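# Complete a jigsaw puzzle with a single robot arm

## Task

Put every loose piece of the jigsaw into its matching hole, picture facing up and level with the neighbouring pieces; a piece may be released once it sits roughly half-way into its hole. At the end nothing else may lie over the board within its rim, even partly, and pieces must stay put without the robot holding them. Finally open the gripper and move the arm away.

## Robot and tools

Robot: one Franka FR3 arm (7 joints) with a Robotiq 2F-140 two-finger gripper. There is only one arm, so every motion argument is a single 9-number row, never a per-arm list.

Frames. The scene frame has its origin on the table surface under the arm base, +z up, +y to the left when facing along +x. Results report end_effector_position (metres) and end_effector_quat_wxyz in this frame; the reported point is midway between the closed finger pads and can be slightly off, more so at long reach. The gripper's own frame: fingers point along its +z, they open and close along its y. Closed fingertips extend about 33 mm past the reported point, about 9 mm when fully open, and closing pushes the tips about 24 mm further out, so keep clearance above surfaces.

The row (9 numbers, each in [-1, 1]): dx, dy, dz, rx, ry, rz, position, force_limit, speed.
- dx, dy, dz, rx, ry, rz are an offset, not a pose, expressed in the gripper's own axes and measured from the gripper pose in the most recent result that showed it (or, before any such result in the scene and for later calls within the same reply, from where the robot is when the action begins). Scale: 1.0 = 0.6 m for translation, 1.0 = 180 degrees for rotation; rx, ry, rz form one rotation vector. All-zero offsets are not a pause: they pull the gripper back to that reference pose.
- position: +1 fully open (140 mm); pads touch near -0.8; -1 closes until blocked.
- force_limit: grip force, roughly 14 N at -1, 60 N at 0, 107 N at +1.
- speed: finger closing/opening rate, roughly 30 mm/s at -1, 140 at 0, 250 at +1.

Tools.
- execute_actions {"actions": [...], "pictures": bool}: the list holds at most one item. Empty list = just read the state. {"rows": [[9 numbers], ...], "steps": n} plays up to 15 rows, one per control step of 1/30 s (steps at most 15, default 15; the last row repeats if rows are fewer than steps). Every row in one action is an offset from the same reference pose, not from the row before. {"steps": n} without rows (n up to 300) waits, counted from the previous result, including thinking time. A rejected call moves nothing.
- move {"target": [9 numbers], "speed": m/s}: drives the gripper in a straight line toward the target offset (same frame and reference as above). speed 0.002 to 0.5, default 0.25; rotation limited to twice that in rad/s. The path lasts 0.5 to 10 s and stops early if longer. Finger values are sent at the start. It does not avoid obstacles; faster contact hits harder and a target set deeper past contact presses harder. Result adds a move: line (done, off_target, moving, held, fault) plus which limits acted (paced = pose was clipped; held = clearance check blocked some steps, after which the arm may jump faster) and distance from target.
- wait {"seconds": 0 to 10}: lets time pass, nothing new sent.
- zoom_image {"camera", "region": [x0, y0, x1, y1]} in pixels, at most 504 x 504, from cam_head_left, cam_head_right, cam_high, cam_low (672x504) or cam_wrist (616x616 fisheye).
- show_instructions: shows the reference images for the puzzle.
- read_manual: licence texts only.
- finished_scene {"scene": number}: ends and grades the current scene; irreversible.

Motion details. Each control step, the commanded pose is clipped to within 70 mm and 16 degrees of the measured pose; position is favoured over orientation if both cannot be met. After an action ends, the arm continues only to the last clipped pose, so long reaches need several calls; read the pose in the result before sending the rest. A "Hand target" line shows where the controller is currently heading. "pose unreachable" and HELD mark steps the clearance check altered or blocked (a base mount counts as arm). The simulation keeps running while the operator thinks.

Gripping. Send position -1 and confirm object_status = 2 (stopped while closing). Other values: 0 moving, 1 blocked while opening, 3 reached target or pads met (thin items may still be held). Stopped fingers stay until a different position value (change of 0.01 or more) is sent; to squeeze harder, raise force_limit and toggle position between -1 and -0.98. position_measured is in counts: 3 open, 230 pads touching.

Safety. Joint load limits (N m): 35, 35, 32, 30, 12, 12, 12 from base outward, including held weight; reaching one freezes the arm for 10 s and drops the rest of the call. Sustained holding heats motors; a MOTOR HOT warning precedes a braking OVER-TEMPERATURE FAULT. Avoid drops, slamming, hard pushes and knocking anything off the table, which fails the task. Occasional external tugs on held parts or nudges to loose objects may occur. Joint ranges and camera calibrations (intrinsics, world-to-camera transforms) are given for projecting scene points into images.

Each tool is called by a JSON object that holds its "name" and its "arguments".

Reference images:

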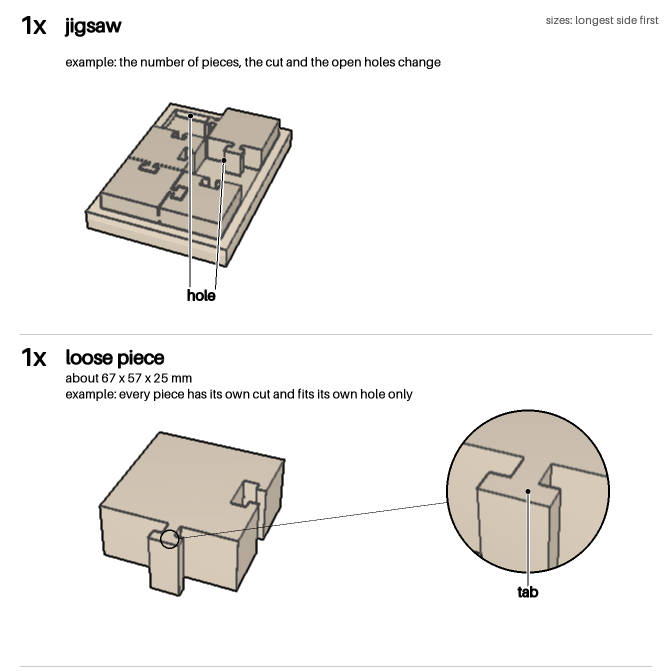

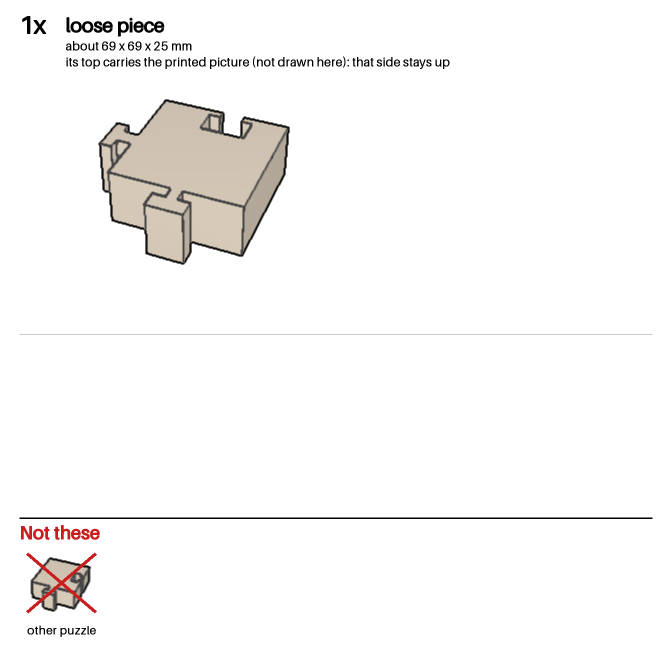

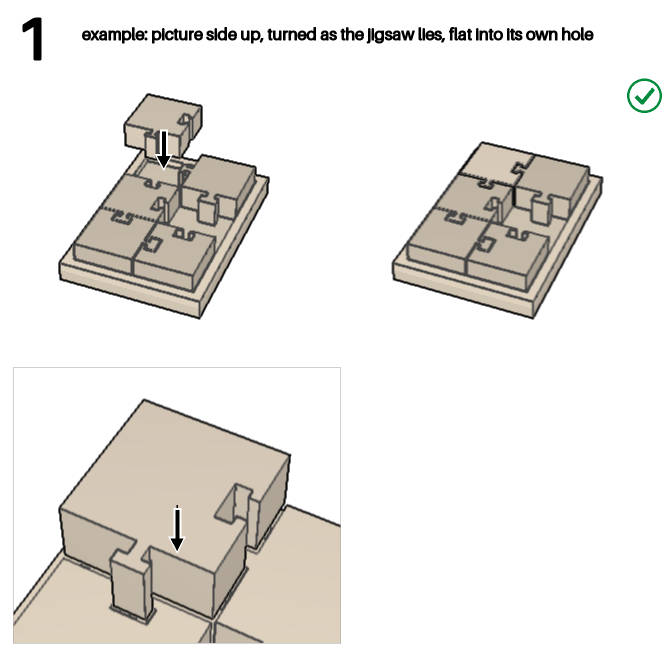

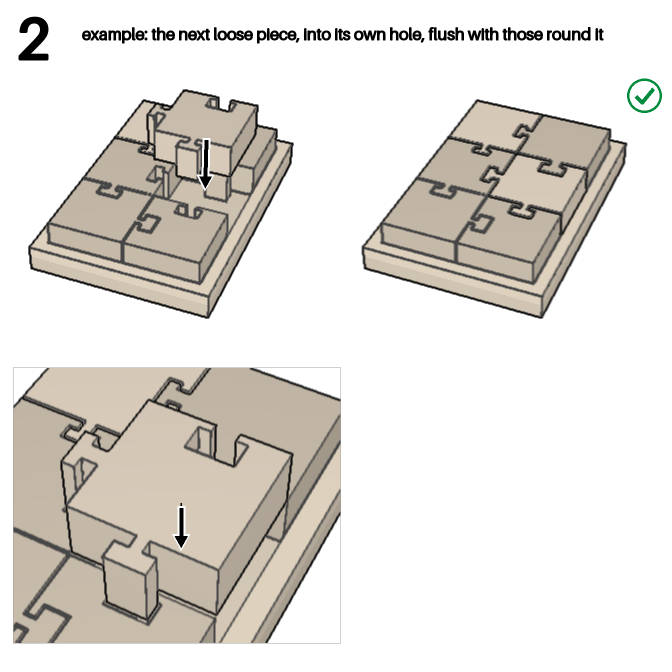

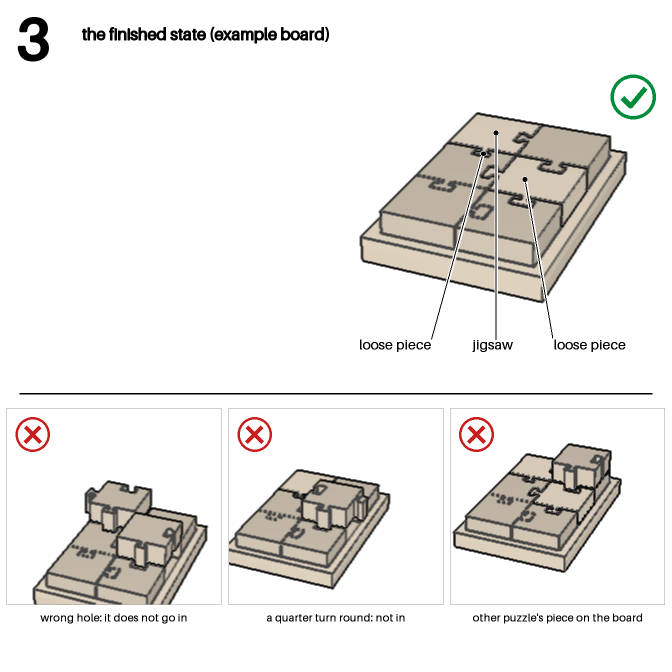

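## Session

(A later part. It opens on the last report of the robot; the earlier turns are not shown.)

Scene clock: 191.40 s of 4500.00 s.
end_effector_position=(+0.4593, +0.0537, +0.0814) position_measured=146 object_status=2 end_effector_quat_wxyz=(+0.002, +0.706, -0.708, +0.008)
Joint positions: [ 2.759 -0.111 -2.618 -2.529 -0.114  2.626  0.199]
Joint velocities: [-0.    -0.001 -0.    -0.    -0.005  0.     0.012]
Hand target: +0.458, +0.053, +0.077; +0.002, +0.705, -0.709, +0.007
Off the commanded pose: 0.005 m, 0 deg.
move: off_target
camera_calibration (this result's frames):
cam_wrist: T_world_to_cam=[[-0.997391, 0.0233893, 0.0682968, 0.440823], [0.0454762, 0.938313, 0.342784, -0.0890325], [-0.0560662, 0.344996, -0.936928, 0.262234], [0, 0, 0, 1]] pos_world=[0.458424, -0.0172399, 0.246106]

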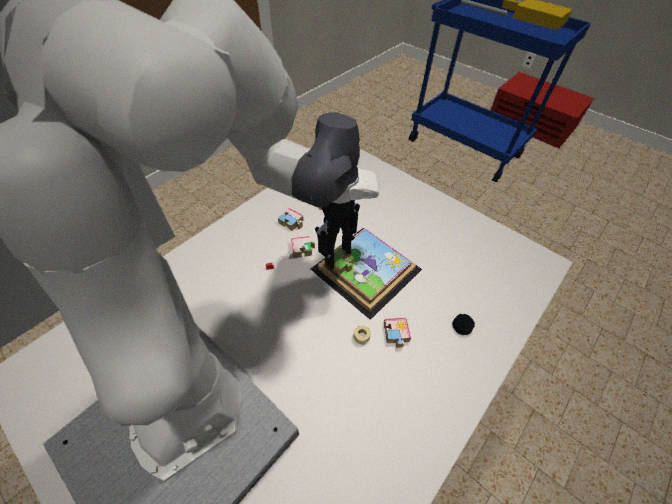

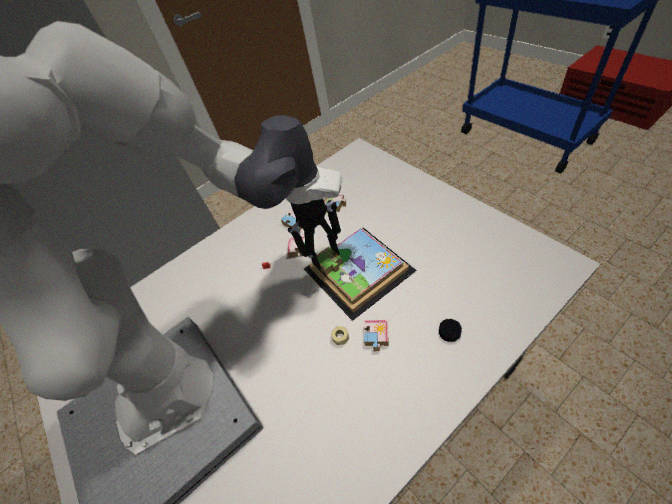

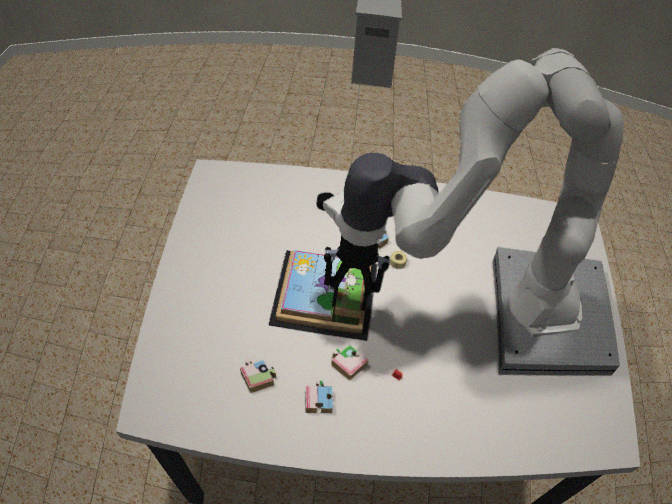

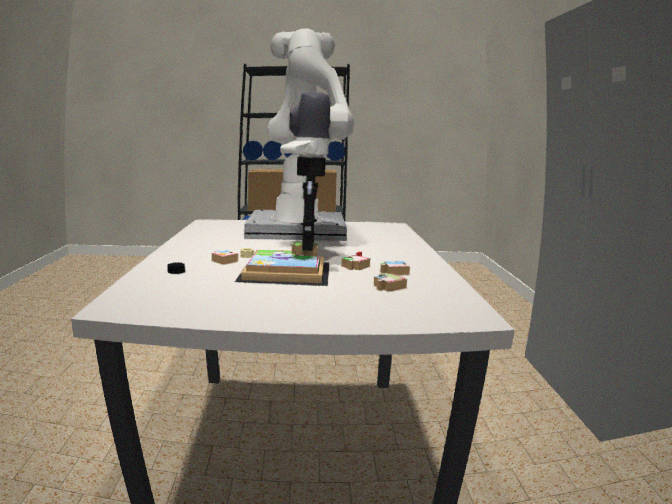

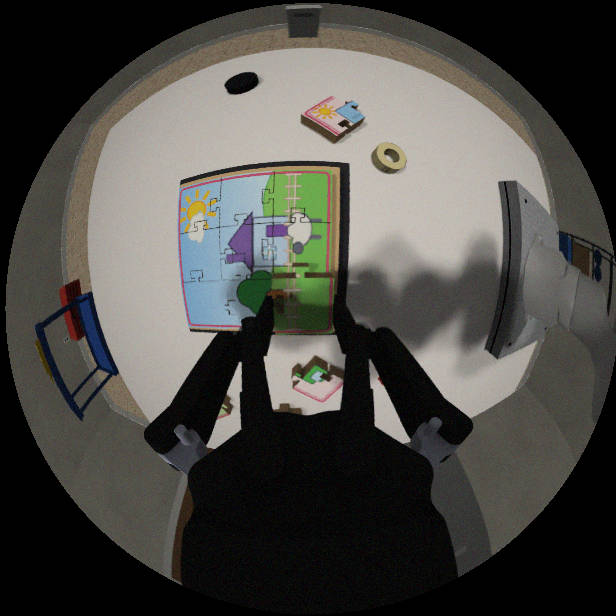

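{"name": "move", "arguments": {"target": [-0.008,0,-0.004,0,0,0,-1,0,0], "speed": 0.02}}

{"name": "zoom_image", "arguments": {"camera": "cam_wrist", "region": [260, 240, 360, 340]}}

{"name": "move", "arguments": {"target": [0,0.002,0.009,0,0,0,-1,0,0], "speed": 0.01}}

{"name": "zoom_image", "arguments": {"camera": "cam_wrist", "region": [260, 240, 360, 340]}}

Scene clock: 205.33 s of 4500.00 s.
end_effector_position=(+0.4591, +0.0564, +0.0826) position_measured=146 object_status=2 end_effector_quat_wxyz=(+0.003, +0.708, -0.706, +0.009)
Joint positions: [ 2.76  -0.108 -2.612 -2.528 -0.114  2.622  0.202]
Joint velocities: [ 0.001  0.001  0.001  0.002  0.002 -0.004  0.   ]
Hand target: +0.459, +0.058, +0.084; +0.002, +0.706, -0.708, +0.008
Off the commanded pose: 0.002 m, 0 deg.
After step 90, 10.23 s passed at rest.
move: done
camera_calibration (this result's frames):
cam_wrist: T_world_to_cam=[[-0.997504, 0.0192346, 0.0679356, 0.440846], [0.0413627, 0.938979, 0.341478, -0.0900466], [-0.0572219, 0.343436, -0.937431, 0.263142], [0, 0, 0, 1]] pos_world=[0.458528, -0.0142999, 0.247477]

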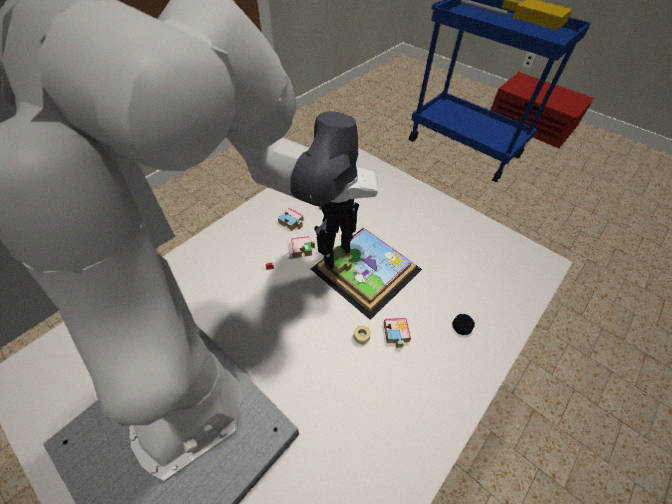

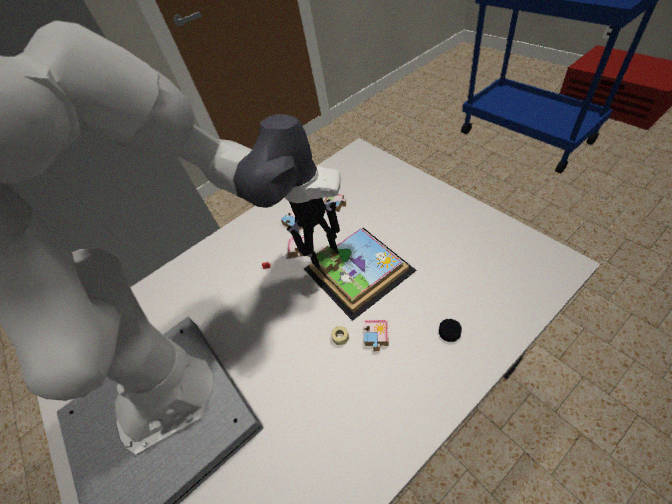

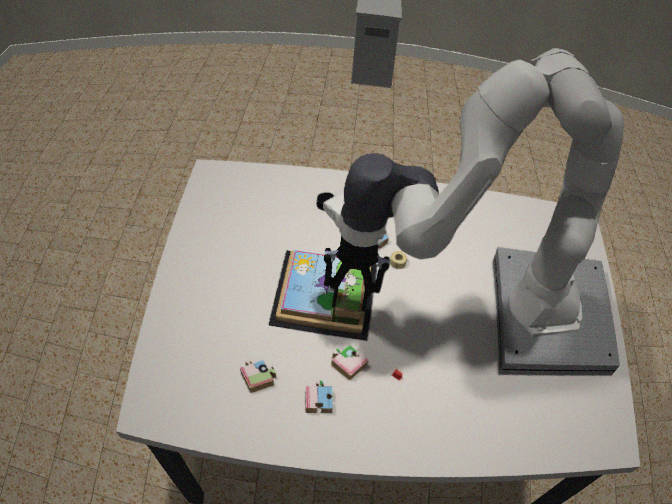

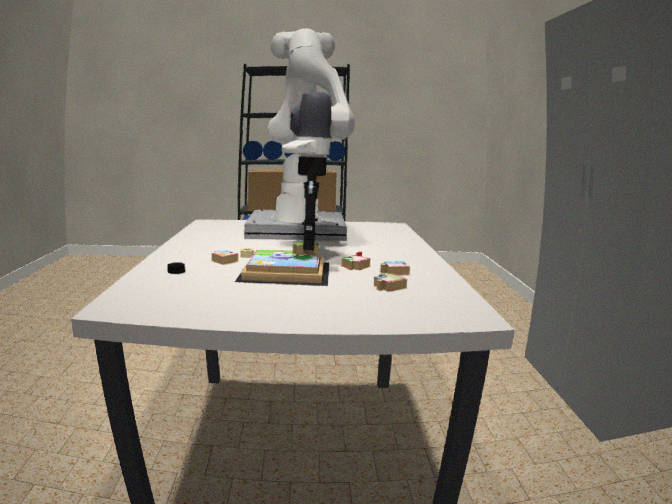

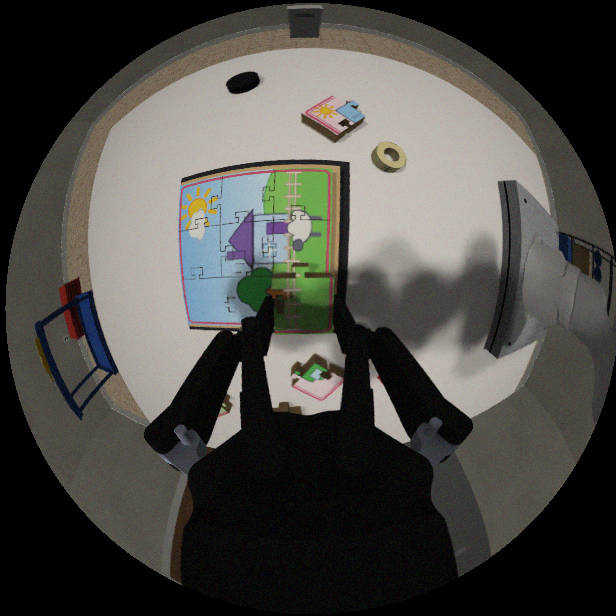

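Region (260, 240, 360, 340) of cam_wrist's 616x616 image, scaled by 5.040, with more detail than that image has.

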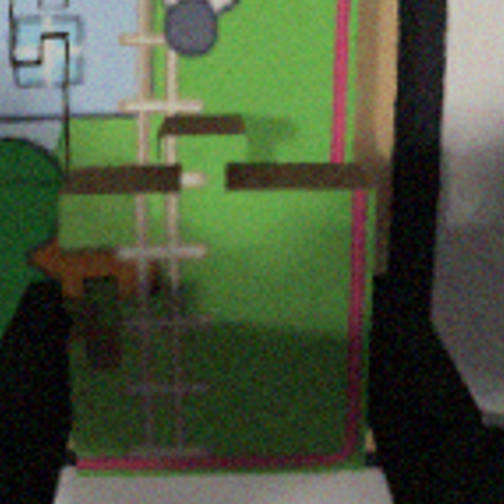

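Scene clock: 206.10 s of 4500.00 s.
end_effector_position=(+0.4596, +0.0567, +0.0813) position_measured=146 object_status=2 end_effector_quat_wxyz=(+0.003, +0.709, -0.705, +0.010)
Joint positions: [ 2.76  -0.113 -2.612 -2.529 -0.124  2.628  0.207]
Joint velocities: [ 0.    -0.001 -0.001 -0.    -0.005  0.001  0.009]
Hand target: +0.458, +0.056, +0.077; +0.003, +0.708, -0.706, +0.009
Off the commanded pose: 0.004 m, 0 deg.
move: off_target
camera_calibration (this result's frames):
cam_wrist: T_world_to_cam=[[-0.997695, 0.015325, 0.0661028, 0.4418], [0.036948, 0.939777, 0.339785, -0.0878119], [-0.0569147, 0.341444, -0.938177, 0.261788], [0, 0, 0, 1]] pos_world=[0.458926, -0.013633, 0.246237]

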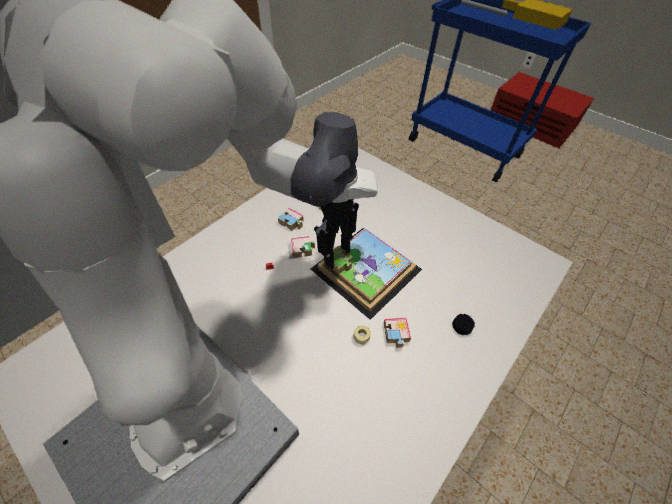

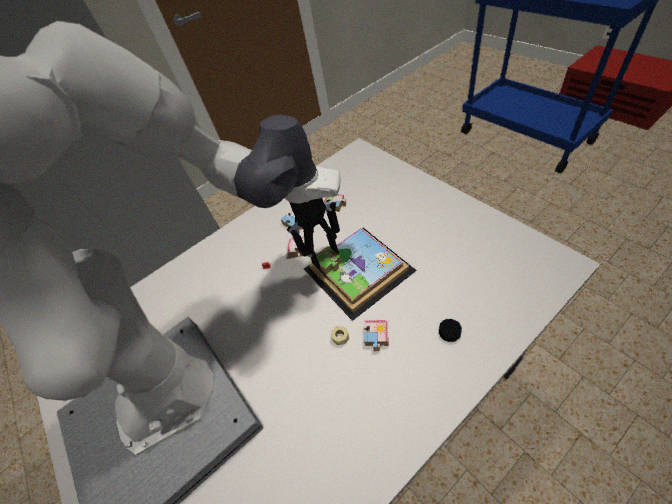

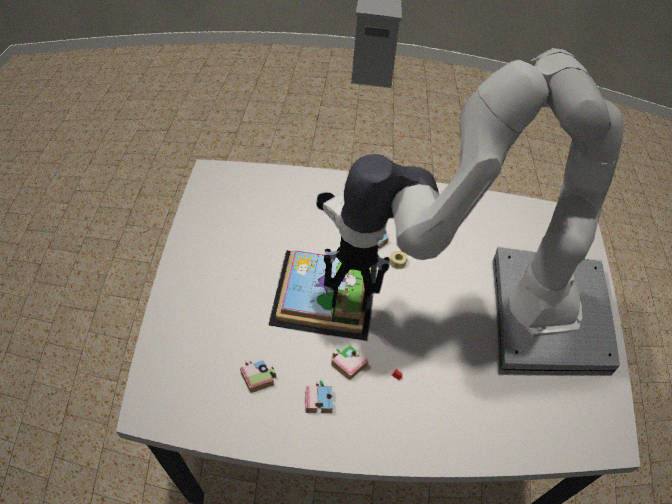

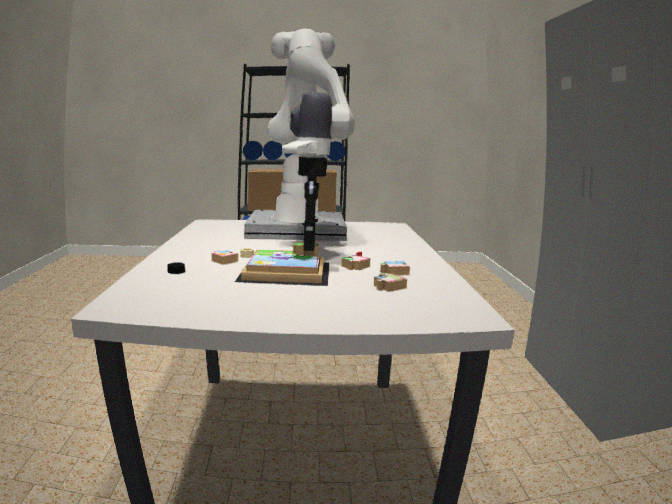

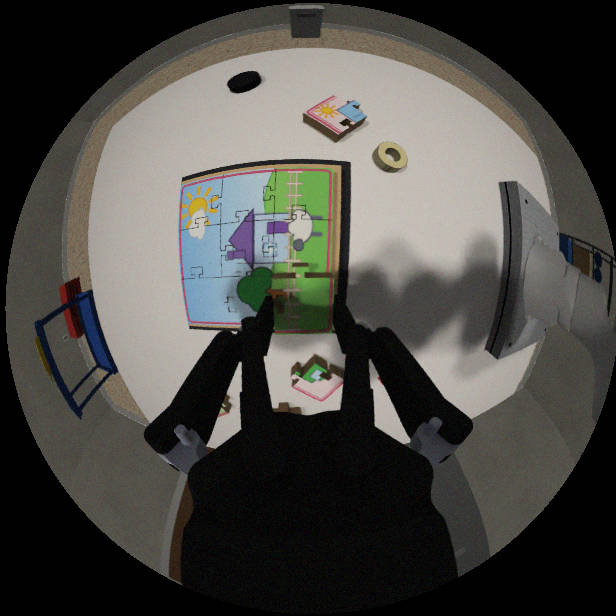

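Region (260, 240, 360, 340) of cam_wrist's 616x616 image, scaled by 5.040, with more detail than that image has.

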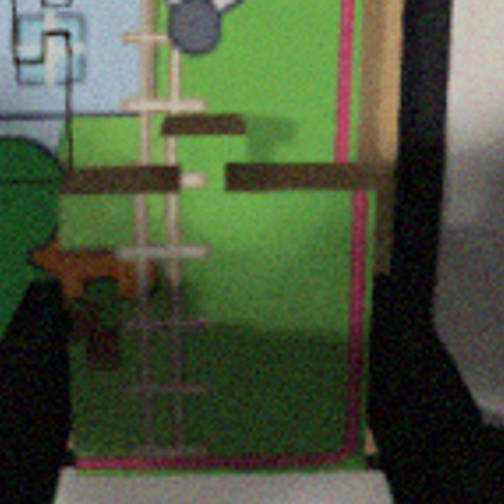

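{"name": "move", "arguments": {"target": [-0.005,0,-0.012,-0.003,-0.006,0,-1,0,0], "speed": 0.03}}

{"name": "move", "arguments": {"target": [-0.001,0.001,0.007,0,0,0,-1,0,0], "speed": 0.01}}

{"name": "zoom_image", "arguments": {"camera": "cam_wrist", "region": [260, 240, 360, 340]}}

Scene clock: 216.17 s of 4500.00 s.
end_effector_position=(+0.4598, +0.0591, +0.0875) position_measured=146 object_status=2 end_effector_quat_wxyz=(-0.001, +0.704, -0.710, +0.002)
Joint positions: [ 2.751 -0.098 -2.602 -2.522 -0.073  2.605  0.179]
Joint velocities: [-0.     0.001  0.     0.001  0.021 -0.016 -0.039]
Hand target: +0.459, +0.060, +0.088; -0.001, +0.709, -0.705, +0.000
Off the commanded pose: 0.001 m, 1 deg.
After step 90, 6.37 s passed at rest.
move: done
camera_calibration (this result's frames):
cam_wrist: T_world_to_cam=[[-0.99692, 0.0288631, 0.0729233, 0.439863], [0.0530013, 0.933298, 0.355169, -0.10047], [-0.0578079, 0.35794, -0.931953, 0.265791], [0, 0, 0, 1]] pos_world=[0.459198, -0.0140649, 0.251312]

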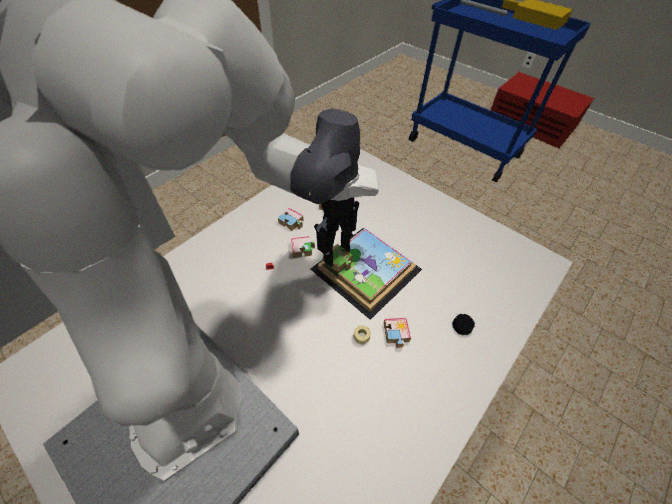

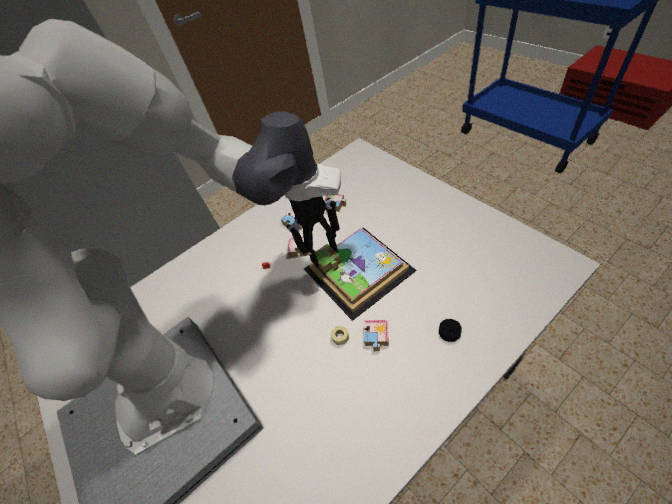

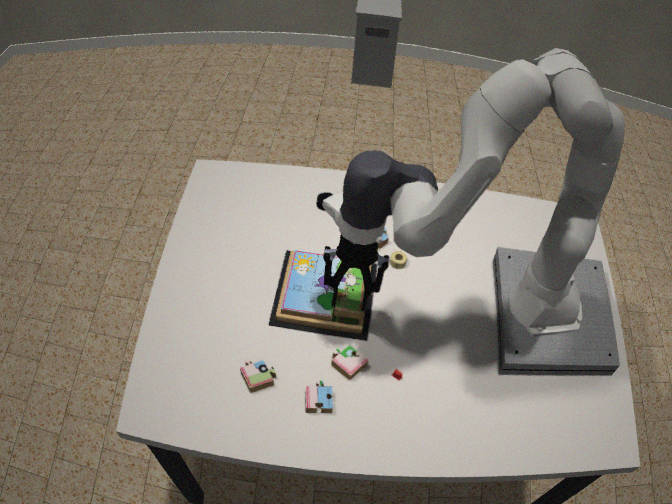

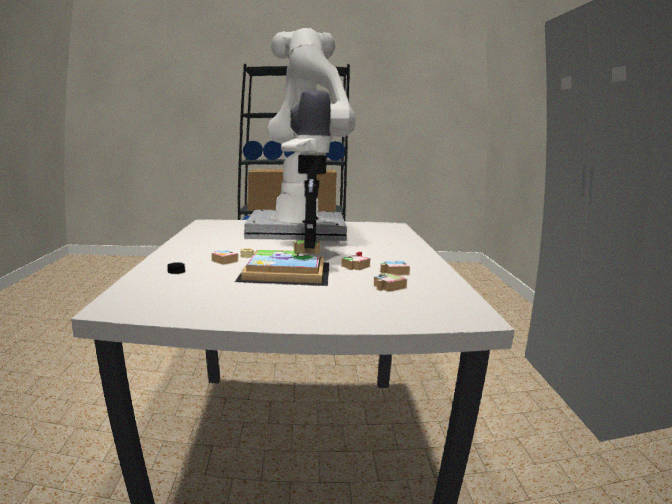

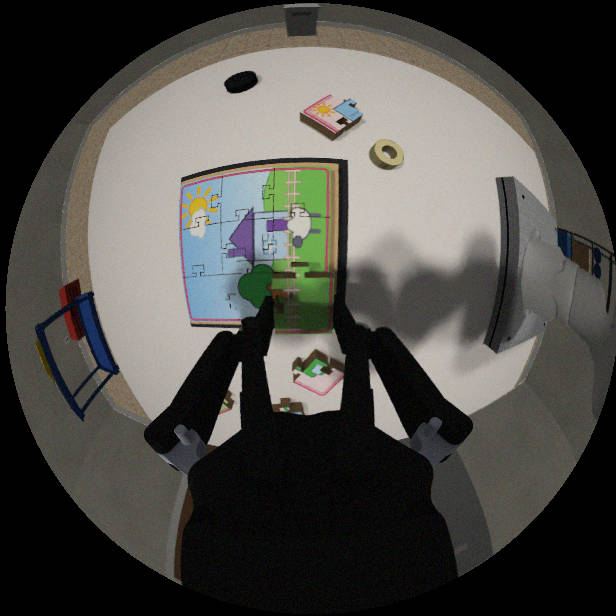

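Scene clock: 216.87 s of 4500.00 s.
end_effector_position=(+0.4587, +0.0600, +0.0838) position_measured=146 object_status=2 end_effector_quat_wxyz=(-0.000, +0.706, -0.708, +0.000)
Joint positions: [ 2.751 -0.108 -2.602 -2.523 -0.08   2.612  0.18 ]
Joint velocities: [ 0.002 -0.004 -0.001 -0.002 -0.005  0.007  0.004]
Hand target: +0.459, +0.060, +0.083; -0.001, +0.704, -0.710, +0.002
Off the commanded pose: 0.001 m, 0 deg.
move: done
camera_calibration (this result's frames):
cam_wrist: T_world_to_cam=[[-0.996831, 0.0237875, 0.0759054, 0.438967], [0.0494096, 0.932991, 0.356491, -0.0983856], [-0.0623391, 0.359111, -0.93121, 0.263809], [0, 0, 0, 1]] pos_world=[0.458883, -0.0133858, 0.247415]

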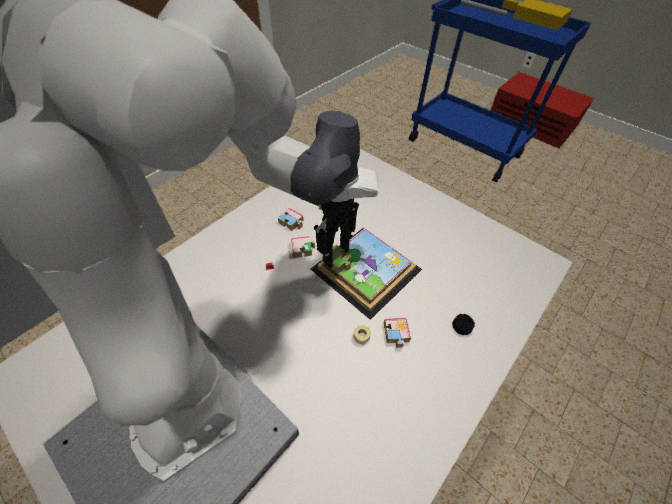

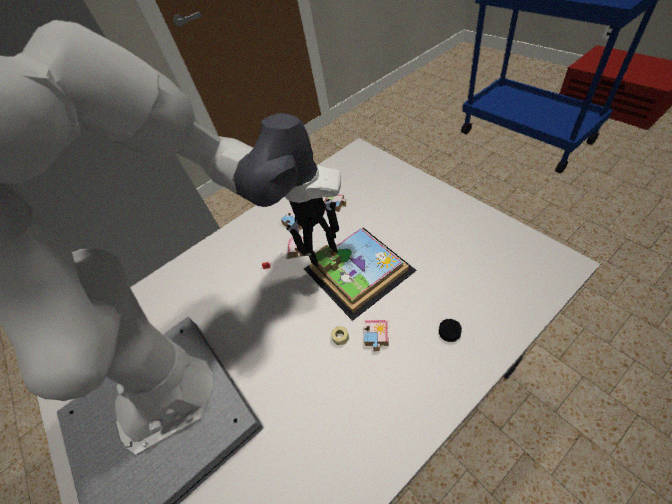

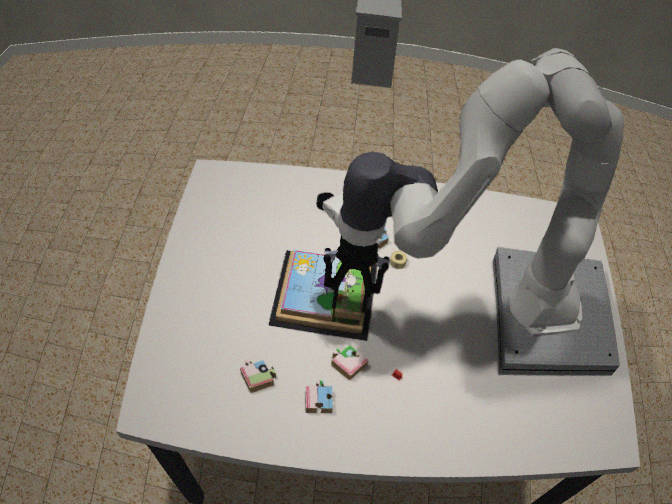

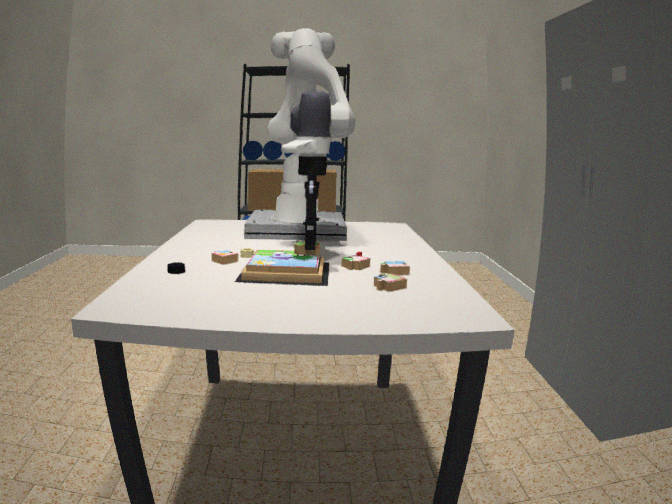

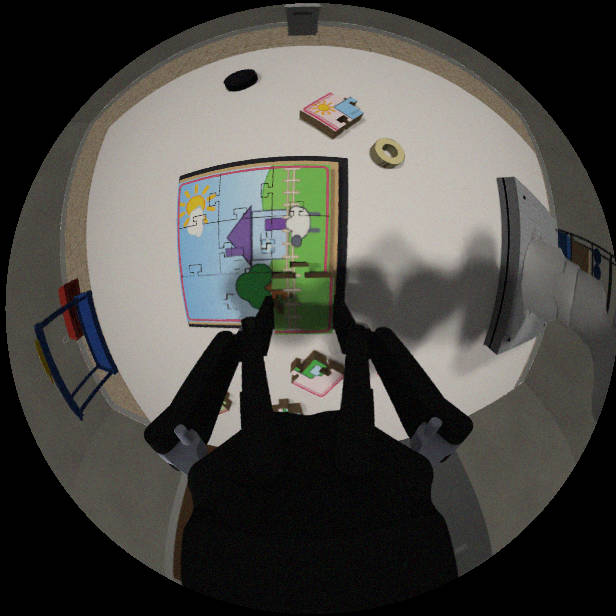

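Region (260, 240, 360, 340) of cam_wrist's 616x616 image, scaled by 5.040, with more detail than that image has.

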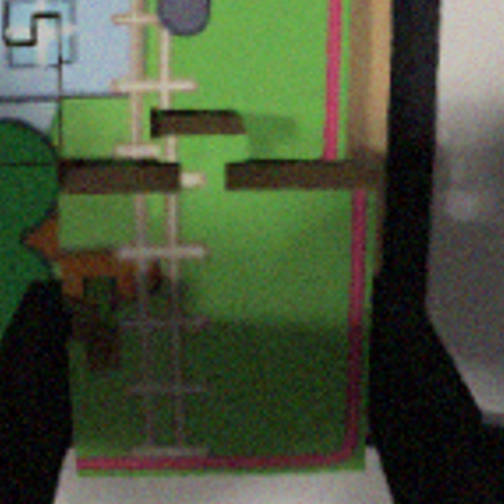

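{"name": "move", "arguments": {"target": [0,-0.0045,-0.001,0,0,0,-1,0,0], "speed": 0.01}}

{"name": "zoom_image", "arguments": {"camera": "cam_wrist", "region": [260, 240, 360, 340]}}

{"name": "move", "arguments": {"target": [0,0.001,0.012,0,0,0,-1,0,0], "speed": 0.01}}

{"name": "zoom_image", "arguments": {"camera": "cam_wrist", "region": [260, 240, 360, 340]}}

Scene clock: 222.47 s of 4500.00 s.
end_effector_position=(+0.4615, +0.0608, +0.0845) position_measured=146 object_status=2 end_effector_quat_wxyz=(-0.002, +0.706, -0.709, +0.000)
Joint positions: [ 2.751 -0.113 -2.602 -2.516 -0.081  2.611  0.181]
Joint velocities: [ 0.    -0.     0.001  0.    -0.    -0.004  0.001]
Hand target: +0.461, +0.060, +0.084; -0.000, +0.706, -0.708, +0.000
Off the commanded pose: 0.001 m, 0 deg.
After step 90, 1.90 s passed at rest.
move: done
camera_calibration (this result's frames):
cam_wrist: T_world_to_cam=[[-0.996976, 0.0245954, 0.073717, 0.441932], [0.0495038, 0.932226, 0.358474, -0.0996691], [-0.0599041, 0.361039, -0.930625, 0.26314], [0, 0, 0, 1]] pos_world=[0.461293, -0.0129593, 0.248036]

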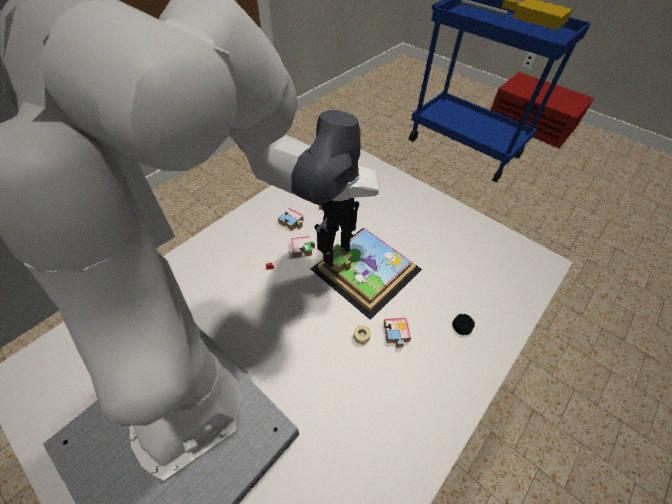

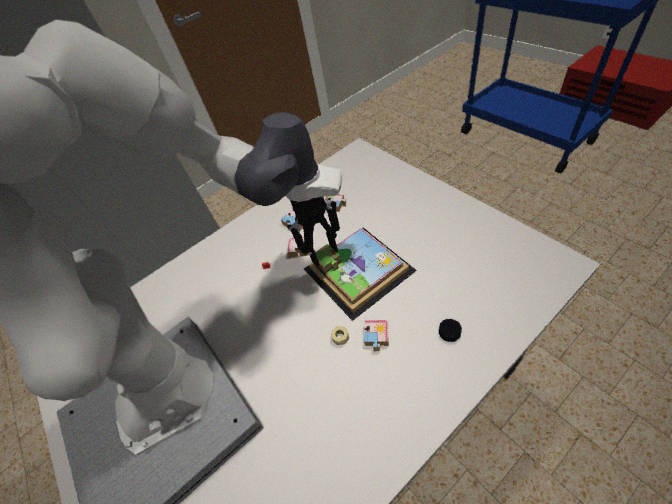

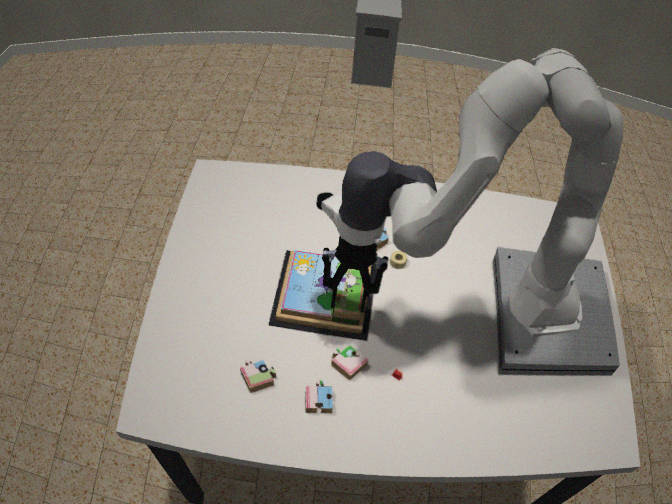

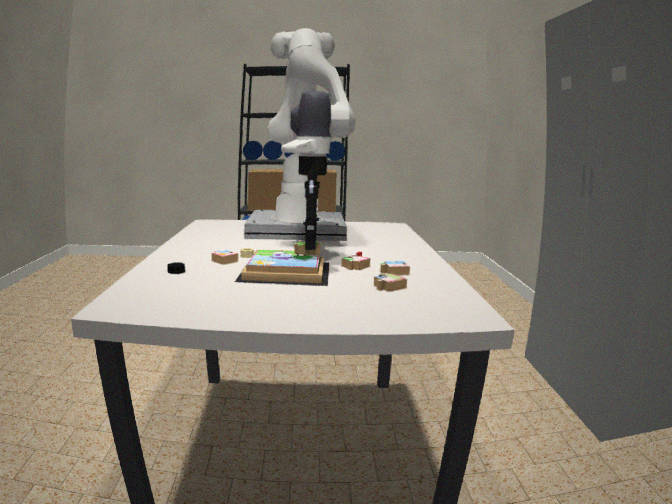

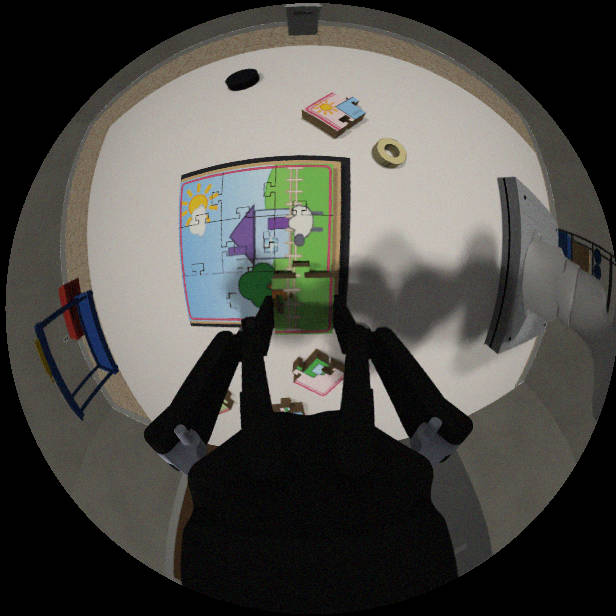

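Region (260, 240, 360, 340) of cam_wrist's 616x616 image, scaled by 5.040, with more detail than that image has.

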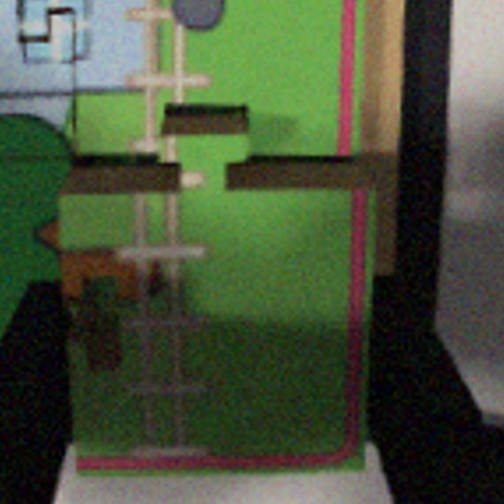

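Scene clock: 223.40 s of 4500.00 s.
end_effector_position=(+0.4624, +0.0615, +0.0810) position_measured=146 object_status=2 end_effector_quat_wxyz=(-0.002, +0.708, -0.706, +0.002)
Joint positions: [ 2.751 -0.124 -2.602 -2.516 -0.098  2.623  0.189]
Joint velocities: [ 0.    -0.001  0.001  0.    -0.007  0.006  0.013]
Hand target: +0.461, +0.061, +0.077; -0.002, +0.706, -0.709, +0.000
Off the commanded pose: 0.004 m, 0 deg.
move: off_target
camera_calibration (this result's frames):
cam_wrist: T_world_to_cam=[[-0.997343, 0.0179752, 0.0705964, 0.443895], [0.042112, 0.933013, 0.357369, -0.0956474], [-0.0594436, 0.359393, -0.931291, 0.259555], [0, 0, 0, 1]] pos_world=[0.462173, -0.0120211, 0.244565]

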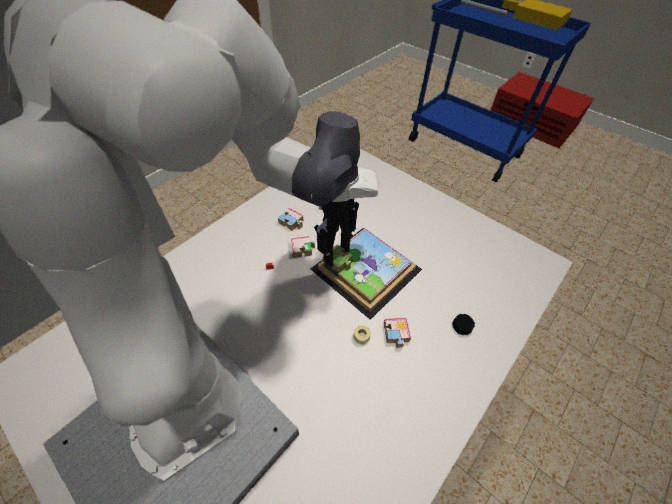

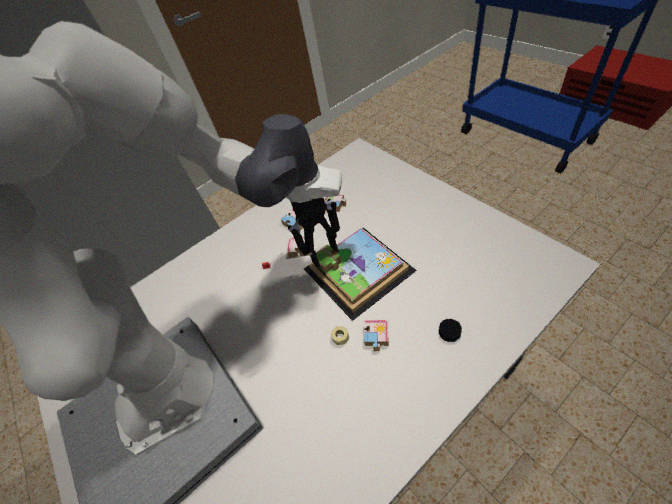

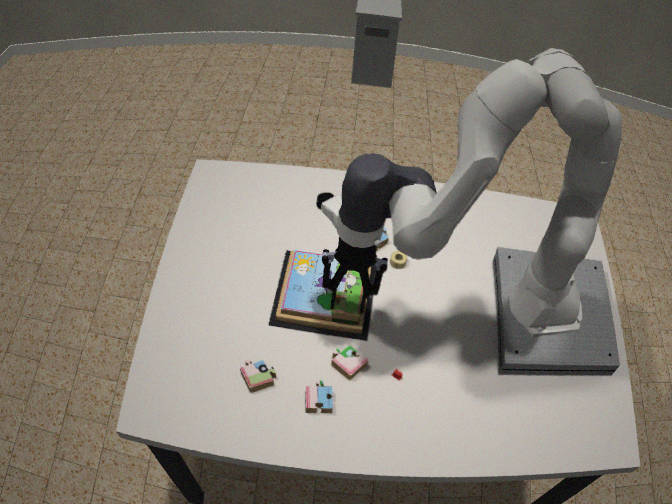

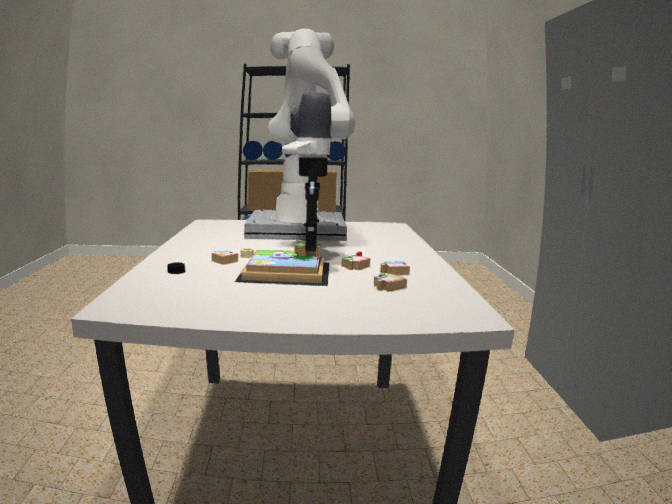

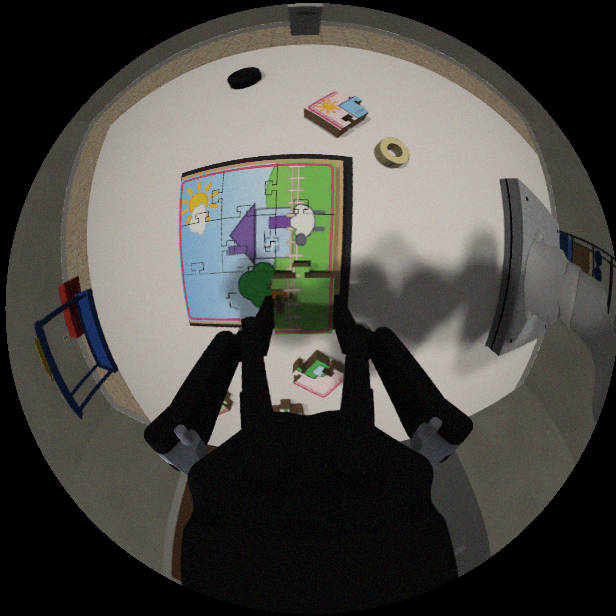

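Region (260, 240, 360, 340) of cam_wrist's 616x616 image, scaled by 5.040, with more detail than that image has.

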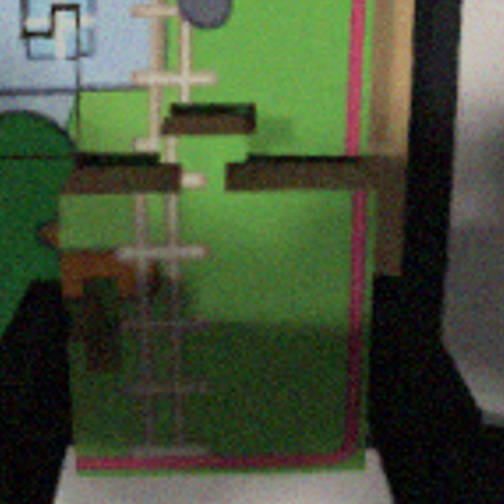

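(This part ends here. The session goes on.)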